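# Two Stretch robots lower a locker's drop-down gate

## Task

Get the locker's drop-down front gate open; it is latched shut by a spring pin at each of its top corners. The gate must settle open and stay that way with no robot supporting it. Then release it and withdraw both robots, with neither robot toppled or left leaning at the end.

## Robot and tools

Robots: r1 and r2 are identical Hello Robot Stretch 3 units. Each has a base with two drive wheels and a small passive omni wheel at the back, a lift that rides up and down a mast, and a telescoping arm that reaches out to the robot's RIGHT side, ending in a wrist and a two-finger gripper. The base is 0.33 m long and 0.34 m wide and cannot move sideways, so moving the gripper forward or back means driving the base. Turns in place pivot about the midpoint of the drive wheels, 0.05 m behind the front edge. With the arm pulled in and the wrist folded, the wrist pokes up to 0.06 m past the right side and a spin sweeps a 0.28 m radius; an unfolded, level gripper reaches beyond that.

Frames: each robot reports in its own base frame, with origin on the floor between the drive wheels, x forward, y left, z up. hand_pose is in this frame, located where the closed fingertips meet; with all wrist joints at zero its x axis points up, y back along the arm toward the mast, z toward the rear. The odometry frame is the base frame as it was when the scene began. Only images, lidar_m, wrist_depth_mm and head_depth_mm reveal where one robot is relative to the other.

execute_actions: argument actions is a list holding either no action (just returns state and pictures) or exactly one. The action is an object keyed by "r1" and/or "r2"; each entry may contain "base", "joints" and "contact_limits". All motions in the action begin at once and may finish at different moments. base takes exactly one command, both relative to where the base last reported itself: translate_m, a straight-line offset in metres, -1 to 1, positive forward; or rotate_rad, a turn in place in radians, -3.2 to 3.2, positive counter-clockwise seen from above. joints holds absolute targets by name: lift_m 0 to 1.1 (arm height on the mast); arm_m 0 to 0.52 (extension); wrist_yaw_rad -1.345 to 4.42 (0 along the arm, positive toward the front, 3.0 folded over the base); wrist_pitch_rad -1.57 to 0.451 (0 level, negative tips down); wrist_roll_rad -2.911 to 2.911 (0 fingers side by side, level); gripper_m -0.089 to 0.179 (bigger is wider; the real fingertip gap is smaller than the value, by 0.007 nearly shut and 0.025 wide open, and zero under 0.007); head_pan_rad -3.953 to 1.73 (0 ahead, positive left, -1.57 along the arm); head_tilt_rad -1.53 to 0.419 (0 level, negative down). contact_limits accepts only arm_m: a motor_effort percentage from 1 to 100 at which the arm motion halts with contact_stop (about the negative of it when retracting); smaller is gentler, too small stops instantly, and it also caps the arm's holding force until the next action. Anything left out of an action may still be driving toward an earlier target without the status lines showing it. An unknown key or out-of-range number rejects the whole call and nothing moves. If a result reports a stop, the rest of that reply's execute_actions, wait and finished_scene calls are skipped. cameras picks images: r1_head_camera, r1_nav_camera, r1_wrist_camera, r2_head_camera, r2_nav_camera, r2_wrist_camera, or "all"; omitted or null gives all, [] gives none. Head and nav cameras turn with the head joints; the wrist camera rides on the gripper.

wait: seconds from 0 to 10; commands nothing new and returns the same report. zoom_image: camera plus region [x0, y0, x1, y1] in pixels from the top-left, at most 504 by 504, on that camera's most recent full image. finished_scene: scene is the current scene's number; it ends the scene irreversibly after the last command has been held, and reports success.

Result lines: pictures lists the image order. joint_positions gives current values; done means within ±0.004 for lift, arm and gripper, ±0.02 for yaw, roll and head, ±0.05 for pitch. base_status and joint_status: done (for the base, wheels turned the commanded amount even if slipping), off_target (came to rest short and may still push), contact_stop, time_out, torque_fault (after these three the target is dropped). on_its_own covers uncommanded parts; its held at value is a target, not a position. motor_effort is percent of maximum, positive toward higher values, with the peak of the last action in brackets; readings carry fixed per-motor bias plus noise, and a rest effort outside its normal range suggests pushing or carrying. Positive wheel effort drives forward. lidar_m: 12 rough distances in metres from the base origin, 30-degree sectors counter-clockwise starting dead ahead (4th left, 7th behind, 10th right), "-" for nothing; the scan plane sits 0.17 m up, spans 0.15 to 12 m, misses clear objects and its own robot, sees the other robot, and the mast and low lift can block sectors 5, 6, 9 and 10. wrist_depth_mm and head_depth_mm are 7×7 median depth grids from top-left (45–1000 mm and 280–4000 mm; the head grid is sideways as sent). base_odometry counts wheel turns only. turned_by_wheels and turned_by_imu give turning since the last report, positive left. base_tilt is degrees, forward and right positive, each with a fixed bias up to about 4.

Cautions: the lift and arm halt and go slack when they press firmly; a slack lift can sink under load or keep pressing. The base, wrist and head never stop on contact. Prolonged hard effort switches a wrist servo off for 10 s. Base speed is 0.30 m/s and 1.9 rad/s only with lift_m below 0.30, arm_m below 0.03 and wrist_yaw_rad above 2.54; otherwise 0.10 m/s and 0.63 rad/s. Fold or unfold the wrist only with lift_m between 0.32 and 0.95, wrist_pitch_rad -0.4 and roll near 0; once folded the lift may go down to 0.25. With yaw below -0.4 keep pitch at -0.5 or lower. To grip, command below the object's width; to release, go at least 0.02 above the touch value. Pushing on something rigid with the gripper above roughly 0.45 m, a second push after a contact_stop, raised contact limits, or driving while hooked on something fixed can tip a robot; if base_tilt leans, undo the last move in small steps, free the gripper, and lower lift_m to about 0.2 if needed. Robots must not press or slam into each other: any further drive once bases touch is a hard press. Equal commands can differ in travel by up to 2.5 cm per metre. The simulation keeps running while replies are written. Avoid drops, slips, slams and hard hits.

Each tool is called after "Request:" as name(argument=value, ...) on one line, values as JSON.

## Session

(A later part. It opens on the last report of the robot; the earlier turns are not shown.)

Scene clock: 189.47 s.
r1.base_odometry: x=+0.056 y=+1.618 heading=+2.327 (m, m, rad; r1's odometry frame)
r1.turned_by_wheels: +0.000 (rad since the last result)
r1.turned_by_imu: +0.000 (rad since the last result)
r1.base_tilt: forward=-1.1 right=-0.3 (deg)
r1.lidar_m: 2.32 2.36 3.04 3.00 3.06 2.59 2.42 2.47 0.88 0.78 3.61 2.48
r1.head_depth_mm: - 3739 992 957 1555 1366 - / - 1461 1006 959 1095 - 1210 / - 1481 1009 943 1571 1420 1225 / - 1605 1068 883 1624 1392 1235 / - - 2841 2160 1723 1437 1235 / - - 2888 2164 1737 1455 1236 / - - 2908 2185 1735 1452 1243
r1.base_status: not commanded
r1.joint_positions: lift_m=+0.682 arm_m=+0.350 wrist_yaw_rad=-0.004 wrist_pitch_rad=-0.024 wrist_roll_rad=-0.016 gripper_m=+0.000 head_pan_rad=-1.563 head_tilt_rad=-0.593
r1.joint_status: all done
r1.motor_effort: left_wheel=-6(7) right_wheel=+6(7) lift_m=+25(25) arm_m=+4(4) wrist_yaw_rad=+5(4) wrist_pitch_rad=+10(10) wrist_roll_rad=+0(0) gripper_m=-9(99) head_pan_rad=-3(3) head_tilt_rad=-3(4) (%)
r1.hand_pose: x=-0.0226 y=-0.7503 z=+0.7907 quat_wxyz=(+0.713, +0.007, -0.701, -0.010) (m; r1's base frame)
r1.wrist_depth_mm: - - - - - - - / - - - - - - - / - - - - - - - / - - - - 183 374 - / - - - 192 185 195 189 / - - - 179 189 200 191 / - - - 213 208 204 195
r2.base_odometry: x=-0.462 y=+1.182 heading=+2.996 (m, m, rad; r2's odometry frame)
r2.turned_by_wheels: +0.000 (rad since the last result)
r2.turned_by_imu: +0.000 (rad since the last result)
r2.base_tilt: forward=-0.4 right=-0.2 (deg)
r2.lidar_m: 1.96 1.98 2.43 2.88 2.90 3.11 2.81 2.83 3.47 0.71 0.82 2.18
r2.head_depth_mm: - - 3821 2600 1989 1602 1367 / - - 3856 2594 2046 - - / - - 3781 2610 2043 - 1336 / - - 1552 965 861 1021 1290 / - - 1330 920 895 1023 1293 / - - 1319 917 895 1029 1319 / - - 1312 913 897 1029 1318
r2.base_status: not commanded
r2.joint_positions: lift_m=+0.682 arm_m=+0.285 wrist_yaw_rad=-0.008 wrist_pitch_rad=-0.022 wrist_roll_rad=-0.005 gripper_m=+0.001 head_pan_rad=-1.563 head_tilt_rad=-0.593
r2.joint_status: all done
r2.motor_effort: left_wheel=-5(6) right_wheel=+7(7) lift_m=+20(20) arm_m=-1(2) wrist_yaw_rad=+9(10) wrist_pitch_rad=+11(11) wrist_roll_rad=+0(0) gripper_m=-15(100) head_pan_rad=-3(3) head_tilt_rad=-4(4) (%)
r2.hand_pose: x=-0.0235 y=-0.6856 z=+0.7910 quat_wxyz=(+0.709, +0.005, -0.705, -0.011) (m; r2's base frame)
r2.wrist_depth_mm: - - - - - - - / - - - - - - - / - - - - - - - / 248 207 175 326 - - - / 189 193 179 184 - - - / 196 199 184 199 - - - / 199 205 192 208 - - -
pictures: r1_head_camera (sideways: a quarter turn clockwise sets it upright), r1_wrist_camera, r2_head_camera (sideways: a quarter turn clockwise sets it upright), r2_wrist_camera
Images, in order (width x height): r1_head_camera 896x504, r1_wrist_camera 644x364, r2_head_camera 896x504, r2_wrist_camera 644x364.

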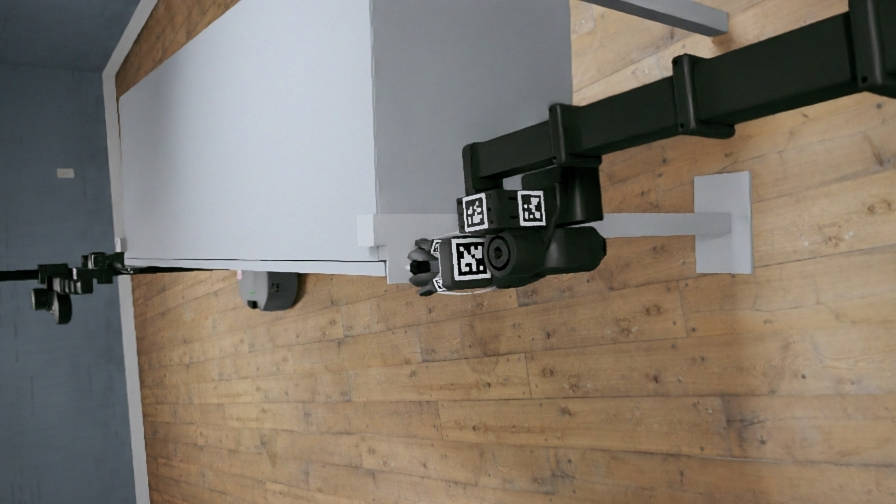

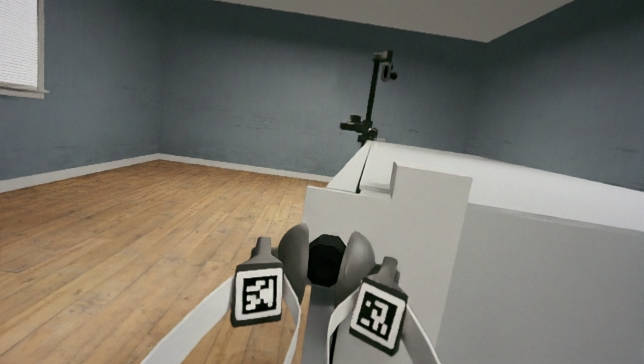

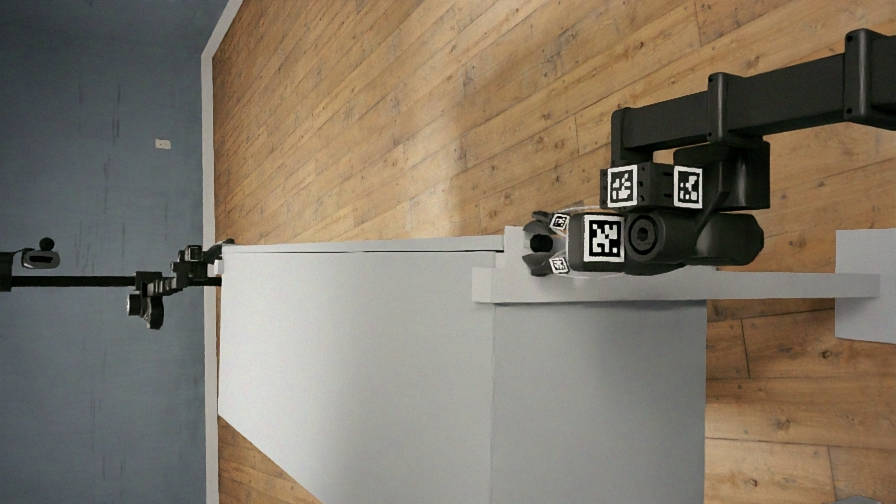

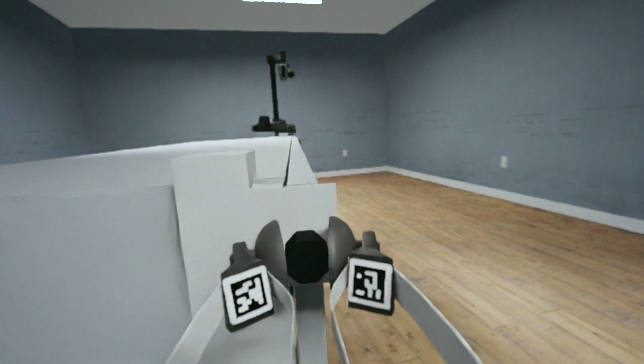

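Both knobs are gripped. I'll squeeze a little more firmly, then pull 2 cm.

Request:
execute_actions(actions=[{"r1":{"joints":{"gripper_m":-0.03}},"r2":{"joints":{"gripper_m":-0.025}}}], cameras=[])

Request:
execute_actions(actions=[{"r1":{"joints":{"arm_m":0.328},"contact_limits":{"arm_m":15}},"r2":{"joints":{"arm_m":0.263},"contact_limits":{"arm_m":18}}}], cameras=["r1_head_camera","r1_wrist_camera","r2_head_camera","r2_wrist_camera"])

Scene clock: 196.17 s.
r1.base_odometry: x=+0.056 y=+1.618 heading=+2.327 (m, m, rad; r1's odometry frame)
r1.turned_by_wheels: +0.000 (rad since the last result)
r1.turned_by_imu: +0.000 (rad since the last result)
r1.base_tilt: forward=-1.0 right=-0.5 (deg)
r1.lidar_m: 2.32 2.36 3.03 3.00 3.07 2.59 2.41 2.48 0.87 0.78 3.62 2.48
r1.head_depth_mm: - 3773 995 960 1559 1375 - / - 1467 999 957 1095 - 1212 / - 1480 1008 941 1585 1419 1226 / - 1592 1065 882 1611 1395 1233 / - - 2830 2131 1718 1439 1231 / - - 2867 2149 1727 1446 1240 / - - 2903 2174 1735 1450 1243
r1.base_status: not commanded
r1.joint_positions: lift_m=+0.682 arm_m=+0.350 wrist_yaw_rad=-0.004 wrist_pitch_rad=-0.024 wrist_roll_rad=-0.016 gripper_m=-0.029 head_pan_rad=-1.563 head_tilt_rad=-0.593
r1.joint_status: all done
r1.motor_effort: left_wheel=-6(7) right_wheel=+6(6) lift_m=+25(25) arm_m=+3(3) wrist_yaw_rad=+4(4) wrist_pitch_rad=+10(10) wrist_roll_rad=+0(0) gripper_m=-19(98) head_pan_rad=-3(4) head_tilt_rad=-4(3) (%)
r1.hand_pose: x=-0.0226 y=-0.7503 z=+0.7907 quat_wxyz=(+0.713, +0.007, -0.701, -0.010) (m; r1's base frame)
r1.wrist_depth_mm: - - - - - - - / - - - - - - - / - - - - - - - / - - - - 183 372 - / - - - 191 185 196 190 / - - - 198 190 199 191 / - - - 214 208 204 195
r2.base_odometry: x=-0.462 y=+1.182 heading=+2.996 (m, m, rad; r2's odometry frame)
r2.turned_by_wheels: +0.000 (rad since the last result)
r2.turned_by_imu: +0.000 (rad since the last result)
r2.base_tilt: forward=-0.4 right=-0.1 (deg)
r2.lidar_m: 1.96 1.98 2.42 2.88 2.90 3.13 2.81 2.83 3.47 0.71 0.82 2.17
r2.head_depth_mm: - - 3852 2637 1992 1592 1365 / - - 3831 2629 2030 - - / - - 3846 2579 2065 - 1331 / - - 1543 964 848 1017 1287 / - - 1329 920 897 1030 1281 / - - 1324 919 899 1019 1325 / - - 1310 912 892 1024 1311
r2.base_status: not commanded
r2.joint_positions: lift_m=+0.682 arm_m=+0.285 wrist_yaw_rad=-0.008 wrist_pitch_rad=-0.022 wrist_roll_rad=-0.005 gripper_m=-0.024 head_pan_rad=-1.563 head_tilt_rad=-0.593
r2.joint_status: all done
r2.motor_effort: left_wheel=-5(5) right_wheel=+7(7) lift_m=+21(20) arm_m=-2(3) wrist_yaw_rad=+8(8) wrist_pitch_rad=+11(11) wrist_roll_rad=+0(0) gripper_m=-26(100) head_pan_rad=-4(4) head_tilt_rad=-4(4) (%)
r2.hand_pose: x=-0.0235 y=-0.6857 z=+0.7910 quat_wxyz=(+0.709, +0.005, -0.705, -0.011) (m; r2's base frame)
r2.wrist_depth_mm: - - - - - - - / - - - - - - - / - - - - - - - / 247 206 175 328 - - - / 189 194 179 182 - - - / 193 199 183 198 - - - / 200 204 192 207 - - -
pictures: none
No camera images: the call's "cameras" was empty. Leave "cameras" out to get every camera's image.

Scene clock: 197.23 s.
r1.base_odometry: x=+0.056 y=+1.618 heading=+2.327 (m, m, rad; r1's odometry frame)
r1.turned_by_wheels: +0.000 (rad since the last result)
r1.turned_by_imu: +0.000 (rad since the last result)
r1.base_tilt: forward=-1.0 right=-0.3 (deg)
r1.lidar_m: 2.32 2.36 3.04 3.00 3.08 2.60 2.41 2.47 0.87 0.78 3.61 2.48
r1.head_depth_mm: - 3720 999 963 1557 1359 - / - 1463 999 960 1093 - 1201 / - 1484 1006 941 - 1424 1230 / - 1594 1065 900 1581 1395 1235 / - - 2851 2146 1723 1440 1238 / - - 2851 2168 1729 1444 1243 / - - 2895 2165 1750 1452 1243
r1.base_status: not commanded
r1.joint_positions: lift_m=+0.682 arm_m=+0.328 wrist_yaw_rad=-0.005 wrist_pitch_rad=-0.022 wrist_roll_rad=-0.016 gripper_m=-0.029 head_pan_rad=-1.563 head_tilt_rad=-0.593
r1.joint_status: all done
r1.motor_effort: left_wheel=-7(7) right_wheel=+6(6) lift_m=+25(26) arm_m=-4(6) wrist_yaw_rad=+4(3) wrist_pitch_rad=+9(10) wrist_roll_rad=+0(0) gripper_m=-15(20) head_pan_rad=-3(2) head_tilt_rad=-3(4) (%)
r1.contact_limits: arm_m 15 (drawing in: default 18, maximum 30; extending or still: default 26, maximum 42)
r1.hand_pose: x=-0.0226 y=-0.7291 z=+0.7912 quat_wxyz=(+0.713, +0.007, -0.701, -0.010) (m; r1's base frame)
r1.wrist_depth_mm: - - - - - - - / - - - - - - - / - - - - - - - / - - - - 205 387 - / - - - 213 208 216 209 / - - - - 213 220 211 / - - - 240 231 225 215
r2.base_odometry: x=-0.462 y=+1.182 heading=+2.996 (m, m, rad; r2's odometry frame)
r2.turned_by_wheels: +0.000 (rad since the last result)
r2.turned_by_imu: +0.000 (rad since the last result)
r2.base_tilt: forward=-0.4 right=-0.2 (deg)
r2.lidar_m: 1.96 1.98 2.43 2.88 2.90 3.12 2.82 2.82 3.46 0.71 0.82 2.16
r2.head_depth_mm: - - 3821 2652 1996 1600 1368 / - - 3810 2640 2007 - - / - - 3779 2627 2035 - 1300 / - - 1561 967 859 1021 1285 / - - 1334 919 896 1028 1284 / - - 1327 916 897 1026 1322 / - - 1317 910 896 1027 1314
r2.base_status: not commanded
r2.joint_positions: lift_m=+0.682 arm_m=+0.264 wrist_yaw_rad=-0.008 wrist_pitch_rad=-0.021 wrist_roll_rad=-0.005 gripper_m=-0.021 head_pan_rad=-1.563 head_tilt_rad=-0.593
r2.joint_status: all done
r2.motor_effort: left_wheel=-4(5) right_wheel=+6(7) lift_m=+21(21) arm_m=-7(14) wrist_yaw_rad=+9(9) wrist_pitch_rad=+10(11) wrist_roll_rad=+0(0) gripper_m=-21(26) head_pan_rad=-4(3) head_tilt_rad=-3(4) (%)
r2.contact_limits: arm_m 18 (drawing in: default 24, maximum 38; extending or still: default 29, maximum 49)
r2.hand_pose: x=-0.0235 y=-0.6642 z=+0.7913 quat_wxyz=(+0.709, +0.005, -0.705, -0.011) (m; r2's base frame)
r2.wrist_depth_mm: - - - - - - - / - - - - - - - / - - - - - - - / 253 218 196 - - - - / 211 216 203 204 - - - / 217 222 209 222 - - - / 222 227 217 232 - - -
pictures: r1_head_camera (sideways: a quarter turn clockwise sets it upright), r1_wrist_camera, r2_head_camera (sideways: a quarter turn clockwise sets it upright), r2_wrist_camera
Images, in order (width x height): r1_head_camera 896x504, r1_wrist_camera 644x364, r2_head_camera 896x504, r2_wrist_camera 644x364.

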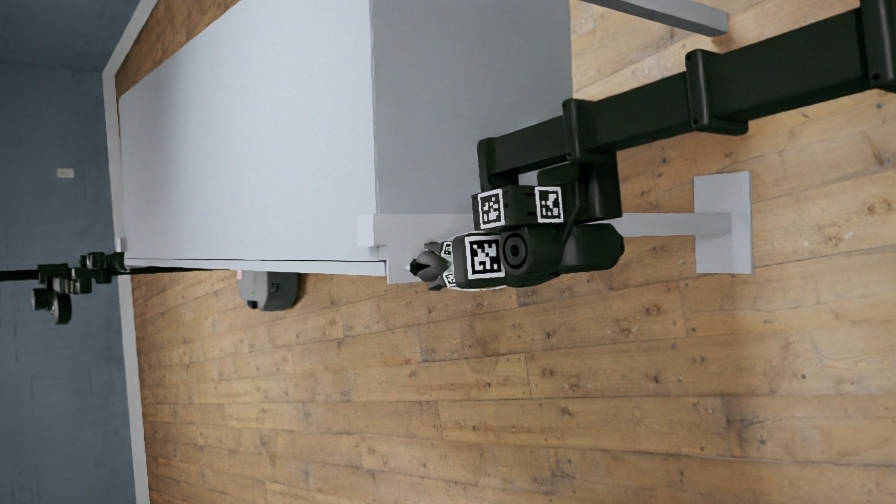

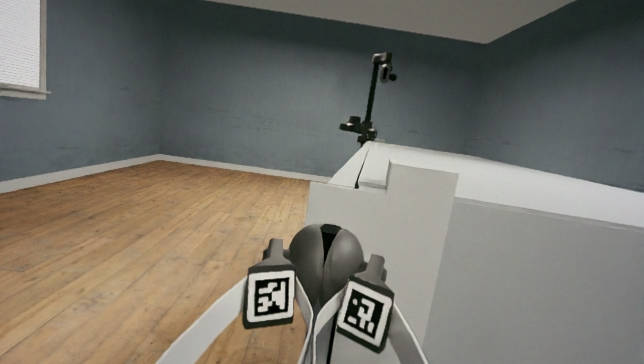

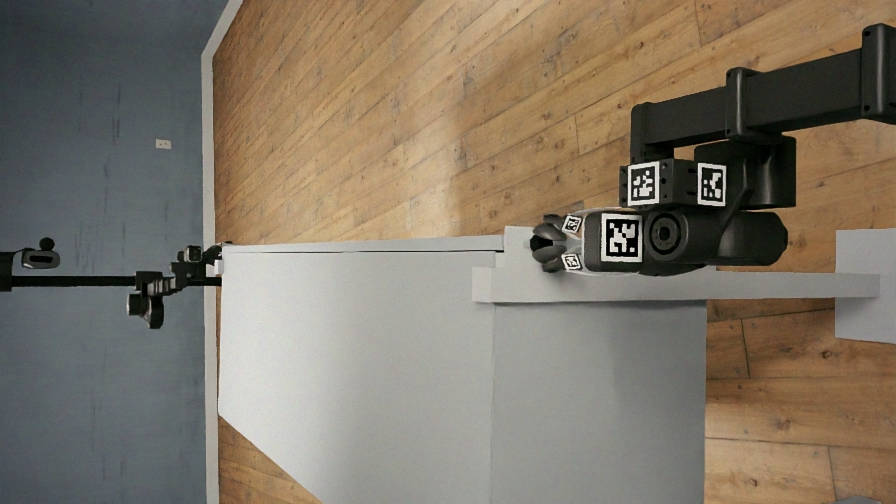

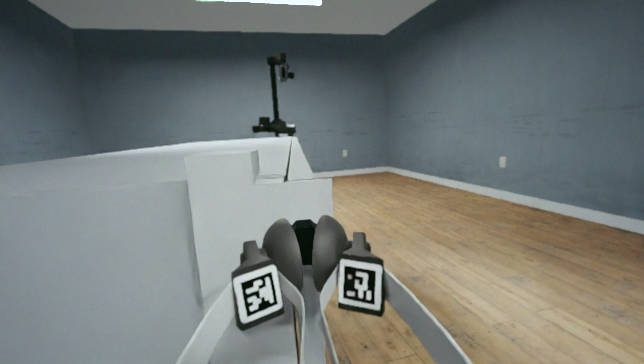

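Request:
execute_actions(actions=[{"r1":{"joints":{"gripper_m":0.045}},"r2":{"joints":{"gripper_m":0.045}}}], cameras=[])

Request:
execute_actions(actions=[{"r1":{"joints":{"arm_m":0.38},"contact_limits":{"arm_m":8}},"r2":{"joints":{"arm_m":0.315},"contact_limits":{"arm_m":7}}}], cameras=["r1_head_camera","r1_wrist_camera","r2_head_camera","r2_wrist_camera"])

Scene clock: 204.93 s.
r1.base_odometry: x=+0.056 y=+1.618 heading=+2.327 (m, m, rad; r1's odometry frame)
r1.turned_by_wheels: +0.000 (rad since the last result)
r1.turned_by_imu: +0.000 (rad since the last result)
r1.base_tilt: forward=-1.1 right=-0.3 (deg)
r1.lidar_m: 2.32 2.36 3.04 3.01 3.07 2.59 2.41 2.48 0.87 0.78 3.63 2.47
r1.head_depth_mm: - 3707 995 961 1559 1364 - / - 1466 1004 959 1097 - 1198 / - 1479 1013 937 - 1423 1228 / - 1609 1061 899 1583 1387 1230 / - - 2851 2145 1709 1442 1235 / - - 2861 2166 1740 1445 1245 / - - 2860 2158 1742 1456 1242
r1.base_status: not commanded
r1.joint_positions: lift_m=+0.682 arm_m=+0.328 wrist_yaw_rad=-0.003 wrist_pitch_rad=-0.022 wrist_roll_rad=-0.016 gripper_m=+0.045 head_pan_rad=-1.563 head_tilt_rad=-0.593
r1.joint_status: all done
r1.motor_effort: left_wheel=-5(7) right_wheel=+4(6) lift_m=+25(25) arm_m=-3(4) wrist_yaw_rad=+3(3) wrist_pitch_rad=+9(9) wrist_roll_rad=+0(0) gripper_m=+1(96) head_pan_rad=-3(4) head_tilt_rad=-4(4) (%)
r1.hand_pose: x=-0.0222 y=-0.7289 z=+0.7912 quat_wxyz=(+0.713, +0.007, -0.701, -0.009) (m; r1's base frame)
r1.wrist_depth_mm: - - - - - - - / - - - - - - - / - - - - - - - / - - - - 204 387 - / - - - 214 208 215 208 / - - - 232 225 220 211 / - - - 238 226 225 216
r2.base_odometry: x=-0.462 y=+1.182 heading=+2.996 (m, m, rad; r2's odometry frame)
r2.turned_by_wheels: +0.000 (rad since the last result)
r2.turned_by_imu: +0.000 (rad since the last result)
r2.base_tilt: forward=-0.4 right=-0.2 (deg)
r2.lidar_m: 1.96 1.98 2.42 2.89 2.90 3.10 2.81 2.83 3.48 0.71 0.82 2.17
r2.head_depth_mm: - - 3895 2674 1982 1612 1374 / - - 3864 2597 1953 - - / - - 3783 2587 1984 - 1297 / - - 1549 966 871 1029 1282 / - - 1332 922 898 1032 1284 / - - 1322 918 894 1026 1324 / - - 1319 912 892 1027 1320
r2.base_status: not commanded
r2.joint_positions: lift_m=+0.682 arm_m=+0.263 wrist_yaw_rad=-0.002 wrist_pitch_rad=-0.021 wrist_roll_rad=-0.005 gripper_m=+0.045 head_pan_rad=-1.563 head_tilt_rad=-0.593
r2.joint_status: all done
r2.motor_effort: left_wheel=-3(4) right_wheel=+3(5) lift_m=+21(21) arm_m=-5(7) wrist_yaw_rad=+2(10) wrist_pitch_rad=+11(11) wrist_roll_rad=+0(0) gripper_m=+0(97) head_pan_rad=-3(3) head_tilt_rad=-4(5) (%)
r2.hand_pose: x=-0.0220 y=-0.6640 z=+0.7914 quat_wxyz=(+0.709, +0.007, -0.705, -0.008) (m; r2's base frame)
r2.wrist_depth_mm: - - - - - - - / - - - - - - - / - - - - - - - / 254 221 200 250 - - - / 212 216 203 205 - - - / 217 223 - 223 - - - / 223 228 217 231 - - -
pictures: none
No camera images: the call's "cameras" was empty. Leave "cameras" out to get every camera's image.

Scene clock: 206.40 s.
r1.base_odometry: x=+0.056 y=+1.618 heading=+2.327 (m, m, rad; r1's odometry frame)
r1.turned_by_wheels: +0.000 (rad since the last result)
r1.turned_by_imu: +0.000 (rad since the last result)
r1.base_tilt: forward=-1.0 right=-0.4 (deg)
r1.lidar_m: 2.32 2.36 3.05 3.00 3.05 2.60 2.41 2.48 0.87 0.78 3.65 2.48
r1.head_depth_mm: - 3727 993 965 1548 1365 - / - 1466 1001 961 1095 - 1205 / - 1482 1010 937 1604 1420 1231 / - 1606 1070 883 1625 1392 1234 / - - 2831 2146 1731 1437 1236 / - - 2900 2142 1733 1442 1240 / - - 2921 2169 1744 1462 1238
r1.base_status: not commanded
r1.joint_positions: lift_m=+0.682 arm_m=+0.362 wrist_yaw_rad=-0.008 wrist_pitch_rad=-0.024 wrist_roll_rad=-0.016 gripper_m=+0.045 head_pan_rad=-1.563 head_tilt_rad=-0.594
r1.joint_status: arm_m contact_stop (moved +0.034 of +0.052)
r1.on_its_own: arm_m is slack since a contact_stop, until your next command for it (your +0.380 is given up)
r1.motor_effort: left_wheel=-6(8) right_wheel=+4(6) lift_m=+25(26) arm_m=+0(14) wrist_yaw_rad=+6(8) wrist_pitch_rad=+10(12) wrist_roll_rad=+0(0) gripper_m=+0(1) head_pan_rad=-3(3) head_tilt_rad=-4(4) (%)
r1.contact_limits: arm_m 8 (drawing in: default 18, maximum 30; extending or still: default 26, maximum 42)
r1.hand_pose: x=-0.0234 y=-0.7628 z=+0.7906 quat_wxyz=(+0.713, +0.006, -0.701, -0.012) (m; r1's base frame)
r1.wrist_depth_mm: - - - - - - - / - - - - - - - / - - - - - - - / - - - - 173 375 - / - - - 180 172 184 179 / - - - 183 175 188 180 / - - - 202 186 193 184
r2.base_odometry: x=-0.462 y=+1.182 heading=+2.996 (m, m, rad; r2's odometry frame)
r2.turned_by_wheels: +0.000 (rad since the last result)
r2.turned_by_imu: +0.000 (rad since the last result)
r2.base_tilt: forward=-0.4 right=-0.2 (deg)
r2.lidar_m: 1.96 1.97 2.41 2.88 2.90 3.11 2.81 2.84 3.49 0.71 0.82 2.17
r2.head_depth_mm: - - 3840 2648 1982 1593 1378 / - - 3802 2652 1995 - - / - - 3848 2629 2039 - 1334 / - - 1550 970 849 1028 1280 / - - 1331 920 897 1026 1281 / - - 1325 919 897 1026 1320 / - - 1321 914 896 1025 1321
r2.base_status: not commanded
r2.joint_positions: lift_m=+0.682 arm_m=+0.288 wrist_yaw_rad=+0.006 wrist_pitch_rad=-0.023 wrist_roll_rad=-0.005 gripper_m=+0.045 head_pan_rad=-1.563 head_tilt_rad=-0.593
r2.joint_status: arm_m contact_stop (moved +0.025 of +0.052)
r2.on_its_own: arm_m is slack since a contact_stop, until your next command for it (your +0.315 is given up)
r2.motor_effort: left_wheel=-3(3) right_wheel=+2(3) lift_m=+21(21) arm_m=-1(4) wrist_yaw_rad=-6(9) wrist_pitch_rad=+11(13) wrist_roll_rad=+0(0) gripper_m=+1(0) head_pan_rad=-3(4) head_tilt_rad=-3(4) (%)
r2.contact_limits: arm_m 7 (drawing in: default 24, maximum 38; extending or still: default 29, maximum 49)
r2.hand_pose: x=-0.0200 y=-0.6888 z=+0.7909 quat_wxyz=(+0.709, +0.010, -0.705, -0.006) (m; r2's base frame)
r2.wrist_depth_mm: - - - - - - - / - - - - - - - / - - - - - - - / 251 215 173 - - - - / 189 194 178 180 - - - / 194 198 - 187 - - - / 200 203 191 201 - - -
pictures: r1_head_camera (sideways: a quarter turn clockwise sets it upright), r1_wrist_camera, r2_head_camera (sideways: a quarter turn clockwise sets it upright), r2_wrist_camera
Images, in order (width x height): r1_head_camera 896x504, r1_wrist_camera 644x364, r2_head_camera 896x504, r2_wrist_camera 644x364.

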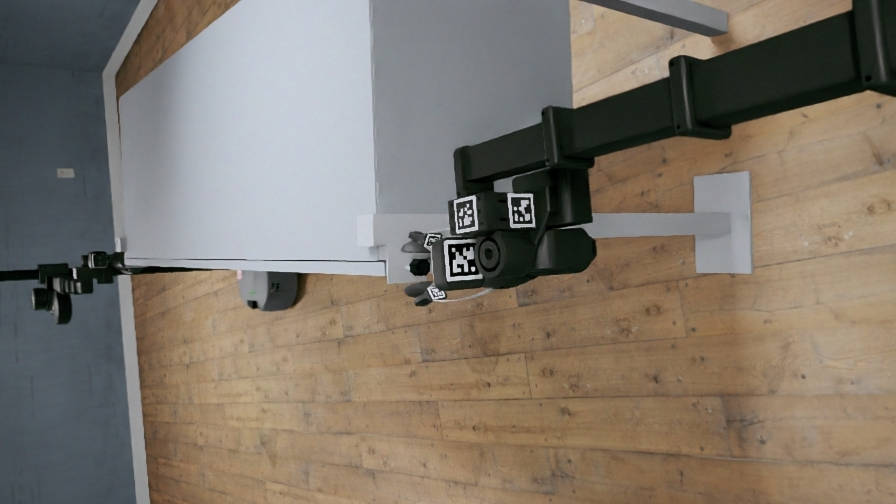

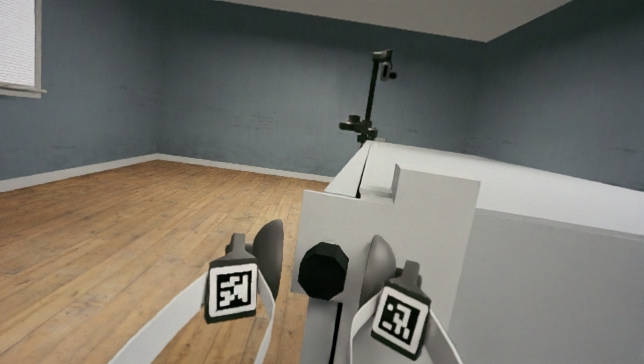

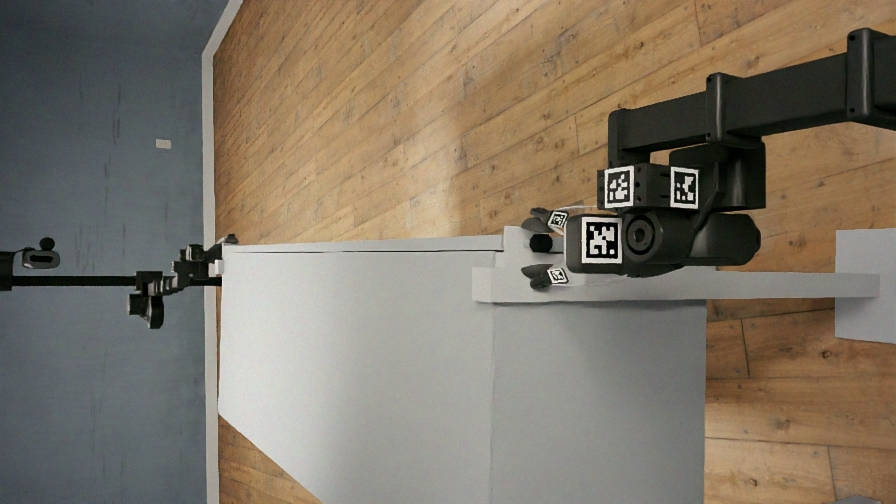

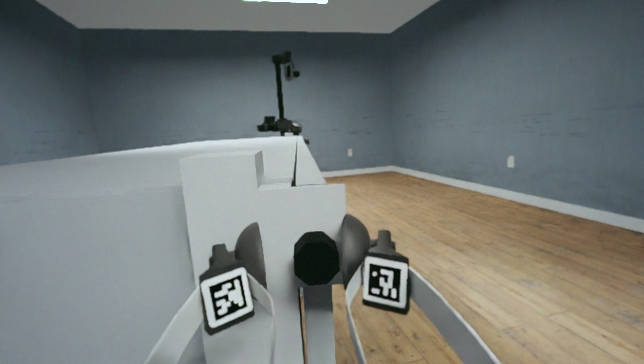

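Request:
execute_actions(actions=[{"r1":{"joints":{"gripper_m":-0.05}},"r2":{"joints":{"gripper_m":-0.05}}}], cameras=["r1_wrist_camera","r2_wrist_camera"])

Request:
execute_actions(actions=[{"r1":{"joints":{"arm_m":0.345},"contact_limits":{"arm_m":18}},"r2":{"joints":{"arm_m":0.272},"contact_limits":{"arm_m":22}}}], cameras=["r1_head_camera","r1_wrist_camera","r2_head_camera","r2_wrist_camera"])

Scene clock: 215.20 s.
r1.base_odometry: x=+0.056 y=+1.618 heading=+2.327 (m, m, rad; r1's odometry frame)
r1.turned_by_wheels: +0.000 (rad since the last result)
r1.turned_by_imu: +0.000 (rad since the last result)
r1.base_tilt: forward=-1.1 right=-0.4 (deg)
r1.lidar_m: 2.32 2.36 3.05 2.99 3.04 2.60 2.41 2.47 0.88 0.78 3.63 2.47
r1.head_depth_mm: - 3751 988 965 1548 1375 - / - 1460 1003 966 1097 - 1211 / - 1479 1006 934 1619 1423 1226 / - 1593 1060 883 1628 1396 1236 / - - 2836 2142 1711 1440 1236 / - - 2835 2160 1735 1456 1239 / - - 2888 2171 1734 1453 1243
r1.base_status: not commanded
r1.joint_positions: lift_m=+0.682 arm_m=+0.362 wrist_yaw_rad=-0.006 wrist_pitch_rad=-0.022 wrist_roll_rad=-0.016 gripper_m=-0.045 head_pan_rad=-1.563 head_tilt_rad=-0.594
r1.joint_status: gripper_m off_target (ended at -0.045, target -0.050)
r1.on_its_own: arm_m is slack since a contact_stop, until your next command for it (your +0.380 is given up)
r1.motor_effort: left_wheel=-4(7) right_wheel=+3(7) lift_m=+26(26) arm_m=+0(1) wrist_yaw_rad=+5(12) wrist_pitch_rad=+9(10) wrist_roll_rad=+0(0) gripper_m=-26(98) head_pan_rad=-3(3) head_tilt_rad=-4(4) (%)
r1.hand_pose: x=-0.0229 y=-0.7630 z=+0.7910 quat_wxyz=(+0.713, +0.006, -0.701, -0.010) (m; r1's base frame)
r1.wrist_depth_mm: - - - - - - - / - - - - - - - / - - - - - - - / - - - - 172 377 - / - - - 178 172 182 178 / - - - 145 175 187 179 / - - - 200 183 190 183
r2.base_odometry: x=-0.462 y=+1.182 heading=+2.995 (m, m, rad; r2's odometry frame)
r2.turned_by_wheels: +0.000 (rad since the last result)
r2.turned_by_imu: +0.000 (rad since the last result)
r2.base_tilt: forward=-0.5 right=-0.2 (deg)
r2.lidar_m: 1.96 1.98 2.42 2.88 2.90 3.10 2.82 2.84 3.47 0.71 0.82 2.16
r2.head_depth_mm: - - 3876 2609 1977 1600 1367 / - - 3835 2637 2012 - - / - - 3876 2612 2044 - 1334 / - - 1544 970 860 1028 1289 / - - 1328 923 899 1030 1286 / - - 1323 914 899 1028 1318 / - - 1319 913 894 1026 1323
r2.base_status: not commanded
r2.joint_positions: lift_m=+0.682 arm_m=+0.285 wrist_yaw_rad=+0.003 wrist_pitch_rad=-0.023 wrist_roll_rad=-0.005 gripper_m=-0.044 head_pan_rad=-1.563 head_tilt_rad=-0.593
r2.joint_status: gripper_m off_target (ended at -0.044, target -0.050)
r2.on_its_own: gripper_m is held at -0.046, not at your -0.050, by its stall guard, which is still easing; arm_m is slack since a contact_stop, until your next command for it (your +0.315 is given up)
r2.motor_effort: left_wheel=-5(5) right_wheel=+9(9) lift_m=+21(21) arm_m=-1(1) wrist_yaw_rad=-3(7) wrist_pitch_rad=+11(11) wrist_roll_rad=+0(0) gripper_m=-33(100) head_pan_rad=-3(4) head_tilt_rad=-3(3) (%)
r2.hand_pose: x=-0.0207 y=-0.6858 z=+0.7909 quat_wxyz=(+0.709, +0.009, -0.705, -0.007) (m; r2's base frame)
r2.wrist_depth_mm: - - - - - - - / - - - - - - - / - - - - - - - / 245 215 176 303 - - - / 190 195 181 183 - - - / 197 201 189 200 - - - / 202 206 193 206 - - -
pictures: r1_wrist_camera, r2_wrist_camera
Images, in order (width x height): r1_wrist_camera 644x364, r2_wrist_camera 644x364.

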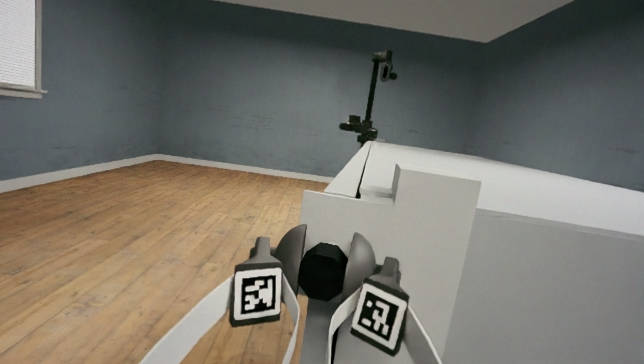

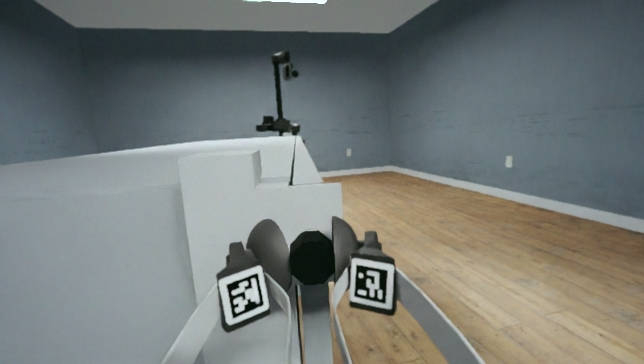

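Scene clock: 216.37 s.
r1.base_odometry: x=+0.056 y=+1.618 heading=+2.327 (m, m, rad; r1's odometry frame)
r1.turned_by_wheels: +0.000 (rad since the last result)
r1.turned_by_imu: +0.000 (rad since the last result)
r1.base_tilt: forward=-0.8 right=-0.3 (deg)
r1.lidar_m: 2.32 2.37 3.05 3.00 3.06 2.60 2.41 2.47 0.87 0.78 3.64 2.48
r1.head_depth_mm: - 3755 994 963 1554 1369 - / - 1458 1000 962 1096 - 1203 / - 1473 1006 941 1574 1420 1222 / - 1717 1117 878 1624 1389 1229 / - 3916 1267 1120 1722 1436 1232 / - - 2838 2151 1729 1441 1242 / - - 2870 2154 1733 1456 1243
r1.base_status: not commanded
r1.joint_positions: lift_m=+0.682 arm_m=+0.346 wrist_yaw_rad=-0.005 wrist_pitch_rad=-0.021 wrist_roll_rad=-0.016 gripper_m=-0.042 head_pan_rad=-1.563 head_tilt_rad=-0.594
r1.joint_status: all done
r1.on_its_own: gripper_m is held at -0.043, not at your -0.050, by its stall guard, which is not easing now
r1.motor_effort: left_wheel=-3(3) right_wheel=+3(3) lift_m=+26(26) arm_m=-5(9) wrist_yaw_rad=+5(5) wrist_pitch_rad=+8(9) wrist_roll_rad=+0(0) gripper_m=-24(26) head_pan_rad=-4(3) head_tilt_rad=-4(3) (%)
r1.contact_limits: arm_m 18 (drawing in: default 18, maximum 30; extending or still: default 26, maximum 42)
r1.hand_pose: x=-0.0228 y=-0.7462 z=+0.7914 quat_wxyz=(+0.713, +0.006, -0.701, -0.010) (m; r1's base frame)
r1.wrist_depth_mm: - - - - - - - / - - - - - - - / - - - - - - - / - - 335 458 187 393 - / - - 239 195 189 199 194 / - - 230 - 193 204 195 / - - 246 364 212 209 200
r2.base_odometry: x=-0.462 y=+1.182 heading=+2.996 (m, m, rad; r2's odometry frame)
r2.turned_by_wheels: +0.000 (rad since the last result)
r2.turned_by_imu: +0.000 (rad since the last result)
r2.base_tilt: forward=-0.4 right=-0.2 (deg)
r2.lidar_m: 1.96 1.98 2.42 2.88 2.90 3.10 2.81 2.83 3.48 0.71 0.82 2.17
r2.head_depth_mm: - - 3863 2619 1983 1600 1370 / - - 3857 2593 1991 - 1302 / - - 3570 1097 984 - 1328 / - - 1660 1060 856 1020 1289 / - - 1334 918 894 1027 1286 / - - 1325 912 897 1026 1322 / - - 1311 910 896 1026 1323
r2.base_status: not commanded
r2.joint_positions: lift_m=+0.682 arm_m=+0.273 wrist_yaw_rad=-0.008 wrist_pitch_rad=-0.020 wrist_roll_rad=-0.005 gripper_m=-0.040 head_pan_rad=-1.563 head_tilt_rad=-0.593
r2.joint_status: all done
r2.on_its_own: gripper_m is held at -0.042, not at your -0.050, by its stall guard, which is still easing
r2.motor_effort: left_wheel=-3(5) right_wheel=+3(9) lift_m=+22(21) arm_m=-11(18) wrist_yaw_rad=+9(9) wrist_pitch_rad=+10(11) wrist_roll_rad=+0(0) gripper_m=-35(39) head_pan_rad=-4(4) head_tilt_rad=-3(3) (%)
r2.contact_limits: arm_m 22 (drawing in: default 24, maximum 38; extending or still: default 29, maximum 49)
r2.hand_pose: x=-0.0234 y=-0.6736 z=+0.7915 quat_wxyz=(+0.709, +0.005, -0.705, -0.010) (m; r2's base frame)
r2.wrist_depth_mm: - - - - - - - / - - - - - - - / - - - - - - - / 254 216 187 466 354 - - / 201 205 193 195 231 - - / 207 211 196 509 238 - - / 212 218 204 341 239 - -
pictures: r1_head_camera (sideways: a quarter turn clockwise sets it upright), r1_wrist_camera, r2_head_camera (sideways: a quarter turn clockwise sets it upright), r2_wrist_camera
Images, in order (width x height): r1_head_camera 896x504, r1_wrist_camera 644x364, r2_head_camera 896x504, r2_wrist_camera 644x364.

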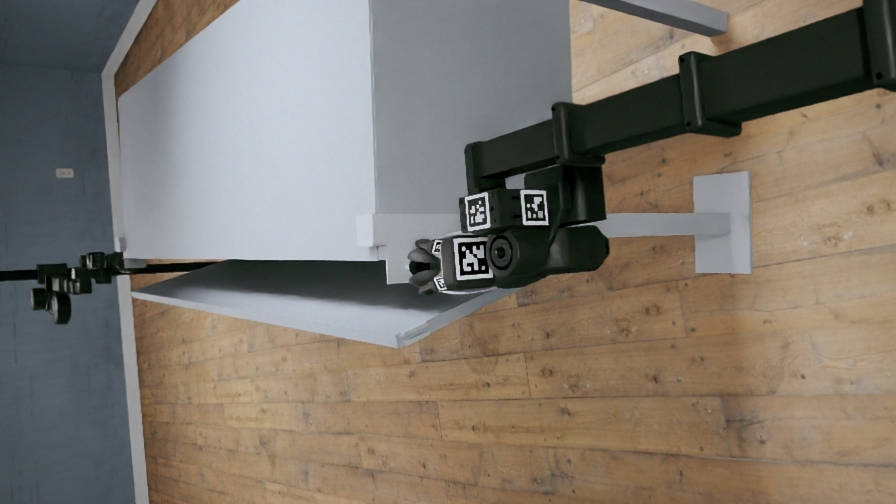

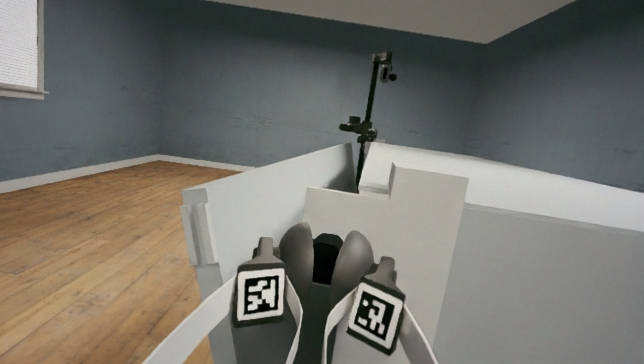

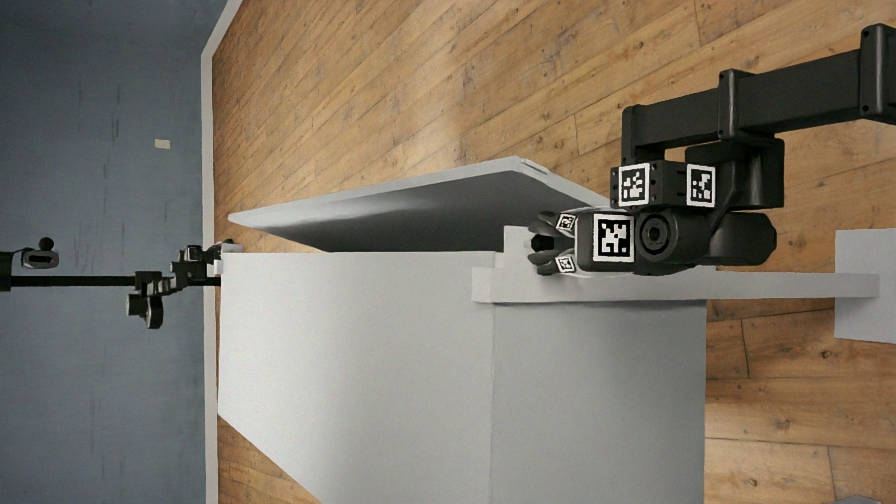

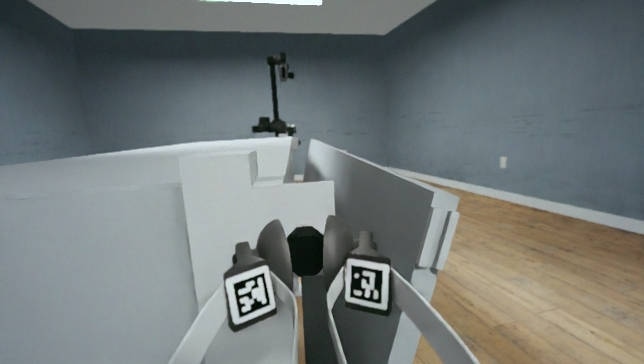

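The gate is falling open. Next the grippers release and the arms retract.

Request:
execute_actions(actions=[{"r1":{"joints":{"gripper_m":0.045}},"r2":{"joints":{"gripper_m":0.045}}}], cameras=[])

Request:
execute_actions(actions=[{"r1":{"joints":{"arm_m":0.1}},"r2":{"joints":{"arm_m":0.05}}}], cameras=["r1_head_camera","r2_head_camera"])

Scene clock: 223.40 s.
r1.base_odometry: x=+0.056 y=+1.618 heading=+2.327 (m, m, rad; r1's odometry frame)
r1.turned_by_wheels: +0.000 (rad since the last result)
r1.turned_by_imu: +0.000 (rad since the last result)
r1.base_tilt: forward=-1.1 right=-0.3 (deg)
r1.lidar_m: 2.32 2.37 3.05 3.00 3.04 2.59 2.41 2.47 0.87 0.78 3.62 2.48
r1.head_depth_mm: - 3755 992 962 1566 1375 - / - 1458 1000 959 1100 - 1196 / - 1471 1010 940 1578 1424 1235 / - 1728 1116 882 1590 1370 1230 / - - 2862 2155 1728 1430 1238 / - - 2826 2160 1732 1443 1236 / - - 2897 2164 1740 1446 1240
r1.base_status: not commanded
r1.joint_positions: lift_m=+0.682 arm_m=+0.345 wrist_yaw_rad=-0.003 wrist_pitch_rad=-0.021 wrist_roll_rad=-0.016 gripper_m=+0.045 head_pan_rad=-1.563 head_tilt_rad=-0.594
r1.joint_status: all done
r1.motor_effort: left_wheel=-2(4) right_wheel=+2(4) lift_m=+26(26) arm_m=-2(5) wrist_yaw_rad=+1(5) wrist_pitch_rad=+8(9) wrist_roll_rad=+0(0) gripper_m=+2(98) head_pan_rad=-3(4) head_tilt_rad=-3(4) (%)
r1.hand_pose: x=-0.0222 y=-0.7460 z=+0.7915 quat_wxyz=(+0.713, +0.007, -0.701, -0.009) (m; r1's base frame)
r1.wrist_depth_mm: - - - - - - - / - - - - - - - / - - - - - - - / - - - - 188 390 - / - - - 196 190 199 194 / - - - - 194 203 195 / - - - - 203 208 199
r2.base_odometry: x=-0.462 y=+1.182 heading=+2.996 (m, m, rad; r2's odometry frame)
r2.turned_by_wheels: +0.000 (rad since the last result)
r2.turned_by_imu: +0.000 (rad since the last result)
r2.base_tilt: forward=-0.4 right=-0.2 (deg)
r2.lidar_m: 1.96 1.98 2.42 2.89 2.90 3.09 2.81 2.83 3.50 0.71 0.82 2.17
r2.head_depth_mm: - - 3908 2605 1994 1602 1377 / - - 3880 2632 1984 - 1305 / - - 3807 2593 2047 - 1328 / - - 3167 1067 874 1019 1263 / - - 1332 919 900 1027 1286 / - - 1320 919 898 1031 1321 / - - 1310 913 897 1021 1308
r2.base_status: not commanded
r2.joint_positions: lift_m=+0.682 arm_m=+0.272 wrist_yaw_rad=-0.002 wrist_pitch_rad=-0.020 wrist_roll_rad=-0.005 gripper_m=+0.045 head_pan_rad=-1.563 head_tilt_rad=-0.593
r2.joint_status: all done
r2.motor_effort: left_wheel=-2(3) right_wheel=+2(4) lift_m=+21(21) arm_m=-5(9) wrist_yaw_rad=+3(9) wrist_pitch_rad=+10(10) wrist_roll_rad=+0(0) gripper_m=+0(98) head_pan_rad=-4(4) head_tilt_rad=-4(4) (%)
r2.hand_pose: x=-0.0220 y=-0.6730 z=+0.7916 quat_wxyz=(+0.709, +0.007, -0.705, -0.008) (m; r2's base frame)
r2.wrist_depth_mm: - - - - - - - / - - - - - - - / - - - - - - - / 256 221 189 - - - - / 203 208 194 197 - - - / 209 215 - - - - - / 214 218 205 - - - -
pictures: none
No camera images: the call's "cameras" was empty. Leave "cameras" out to get every camera's image.

Scene clock: 226.43 s.
r1.base_odometry: x=+0.056 y=+1.618 heading=+2.327 (m, m, rad; r1's odometry frame)
r1.turned_by_wheels: +0.000 (rad since the last result)
r1.turned_by_imu: +0.000 (rad since the last result)
r1.base_tilt: forward=-1.0 right=-0.4 (deg)
r1.lidar_m: 2.32 2.36 3.05 2.99 3.06 2.59 2.42 2.48 0.87 0.78 3.63 2.48
r1.head_depth_mm: - 3794 992 962 1558 1377 1243 / - 1463 998 960 1565 1471 - / - 1475 1006 962 1572 1501 - / - 1734 1116 956 1191 - 1228 / - - 2849 2148 1732 1437 1239 / - - 2823 2155 1726 1449 1237 / - - 2892 2167 1741 1455 1241
r1.base_status: not commanded
r1.joint_positions: lift_m=+0.682 arm_m=+0.100 wrist_yaw_rad=-0.001 wrist_pitch_rad=-0.021 wrist_roll_rad=-0.016 gripper_m=+0.045 head_pan_rad=-1.563 head_tilt_rad=-0.594
r1.joint_status: all done
r1.motor_effort: left_wheel=-3(3) right_wheel=+2(2) lift_m=+26(26) arm_m=-2(2) wrist_yaw_rad=-1(1) wrist_pitch_rad=+8(8) wrist_roll_rad=+0(0) gripper_m=+2(0) head_pan_rad=-3(4) head_tilt_rad=-3(3) (%)
r1.hand_pose: x=-0.0218 y=-0.5009 z=+0.7915 quat_wxyz=(+0.713, +0.007, -0.701, -0.008) (m; r1's base frame)
r1.wrist_depth_mm: - - - - - - - / - - - - - - - / - - - - - - - / - - - - 448 441 - / - - - - 456 436 421 / - - - - 462 447 422 / - - - - 483 458 436
r2.base_odometry: x=-0.462 y=+1.182 heading=+2.996 (m, m, rad; r2's odometry frame)
r2.turned_by_wheels: +0.000 (rad since the last result)
r2.turned_by_imu: +0.000 (rad since the last result)
r2.base_tilt: forward=-0.4 right=-0.2 (deg)
r2.lidar_m: 1.97 1.97 2.42 2.88 2.90 3.13 2.82 2.83 3.48 0.71 0.82 2.17
r2.head_depth_mm: - - 3914 2590 1969 1596 1342 / - - 3838 2582 1991 1600 1343 / - - 3782 2624 1975 1622 1363 / - - 3172 1064 925 1459 1199 / - - 1330 920 896 1028 1280 / - - 1327 914 895 1027 1329 / - - 1318 909 898 1028 1316
r2.base_status: not commanded
r2.joint_positions: lift_m=+0.682 arm_m=+0.050 wrist_yaw_rad=+0.000 wrist_pitch_rad=-0.020 wrist_roll_rad=-0.005 gripper_m=+0.045 head_pan_rad=-1.563 head_tilt_rad=-0.593
r2.joint_status: all done
r2.motor_effort: left_wheel=-2(2) right_wheel=+1(2) lift_m=+20(21) arm_m=-5(4) wrist_yaw_rad=+0(2) wrist_pitch_rad=+10(10) wrist_roll_rad=+0(0) gripper_m=+0(1) head_pan_rad=-4(4) head_tilt_rad=-4(3) (%)
r2.hand_pose: x=-0.0216 y=-0.4510 z=+0.7916 quat_wxyz=(+0.709, +0.007, -0.705, -0.008) (m; r2's base frame)
r2.wrist_depth_mm: - - - - - - - / - - - - - - - / - - - - - - - / 417 426 428 - - - - / 425 434 440 - - - - / 439 449 - - - - - / 450 457 475 - - - -
pictures: r1_head_camera (sideways: a quarter turn clockwise sets it upright), r2_head_camera (sideways: a quarter turn clockwise sets it upright)
Images, in order (width x height): r1_head_camera 896x504, r2_head_camera 896x504.

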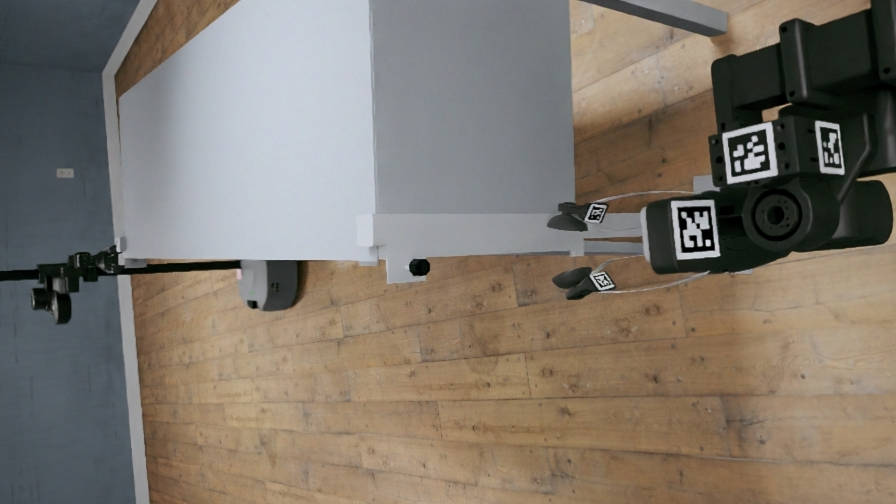

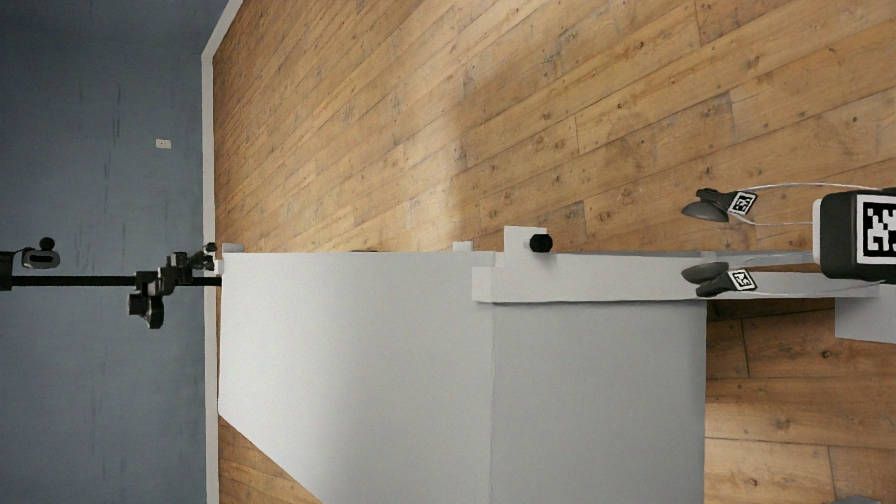

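Request:
finished_scene(scene=1)

The scene is finished: the task was done.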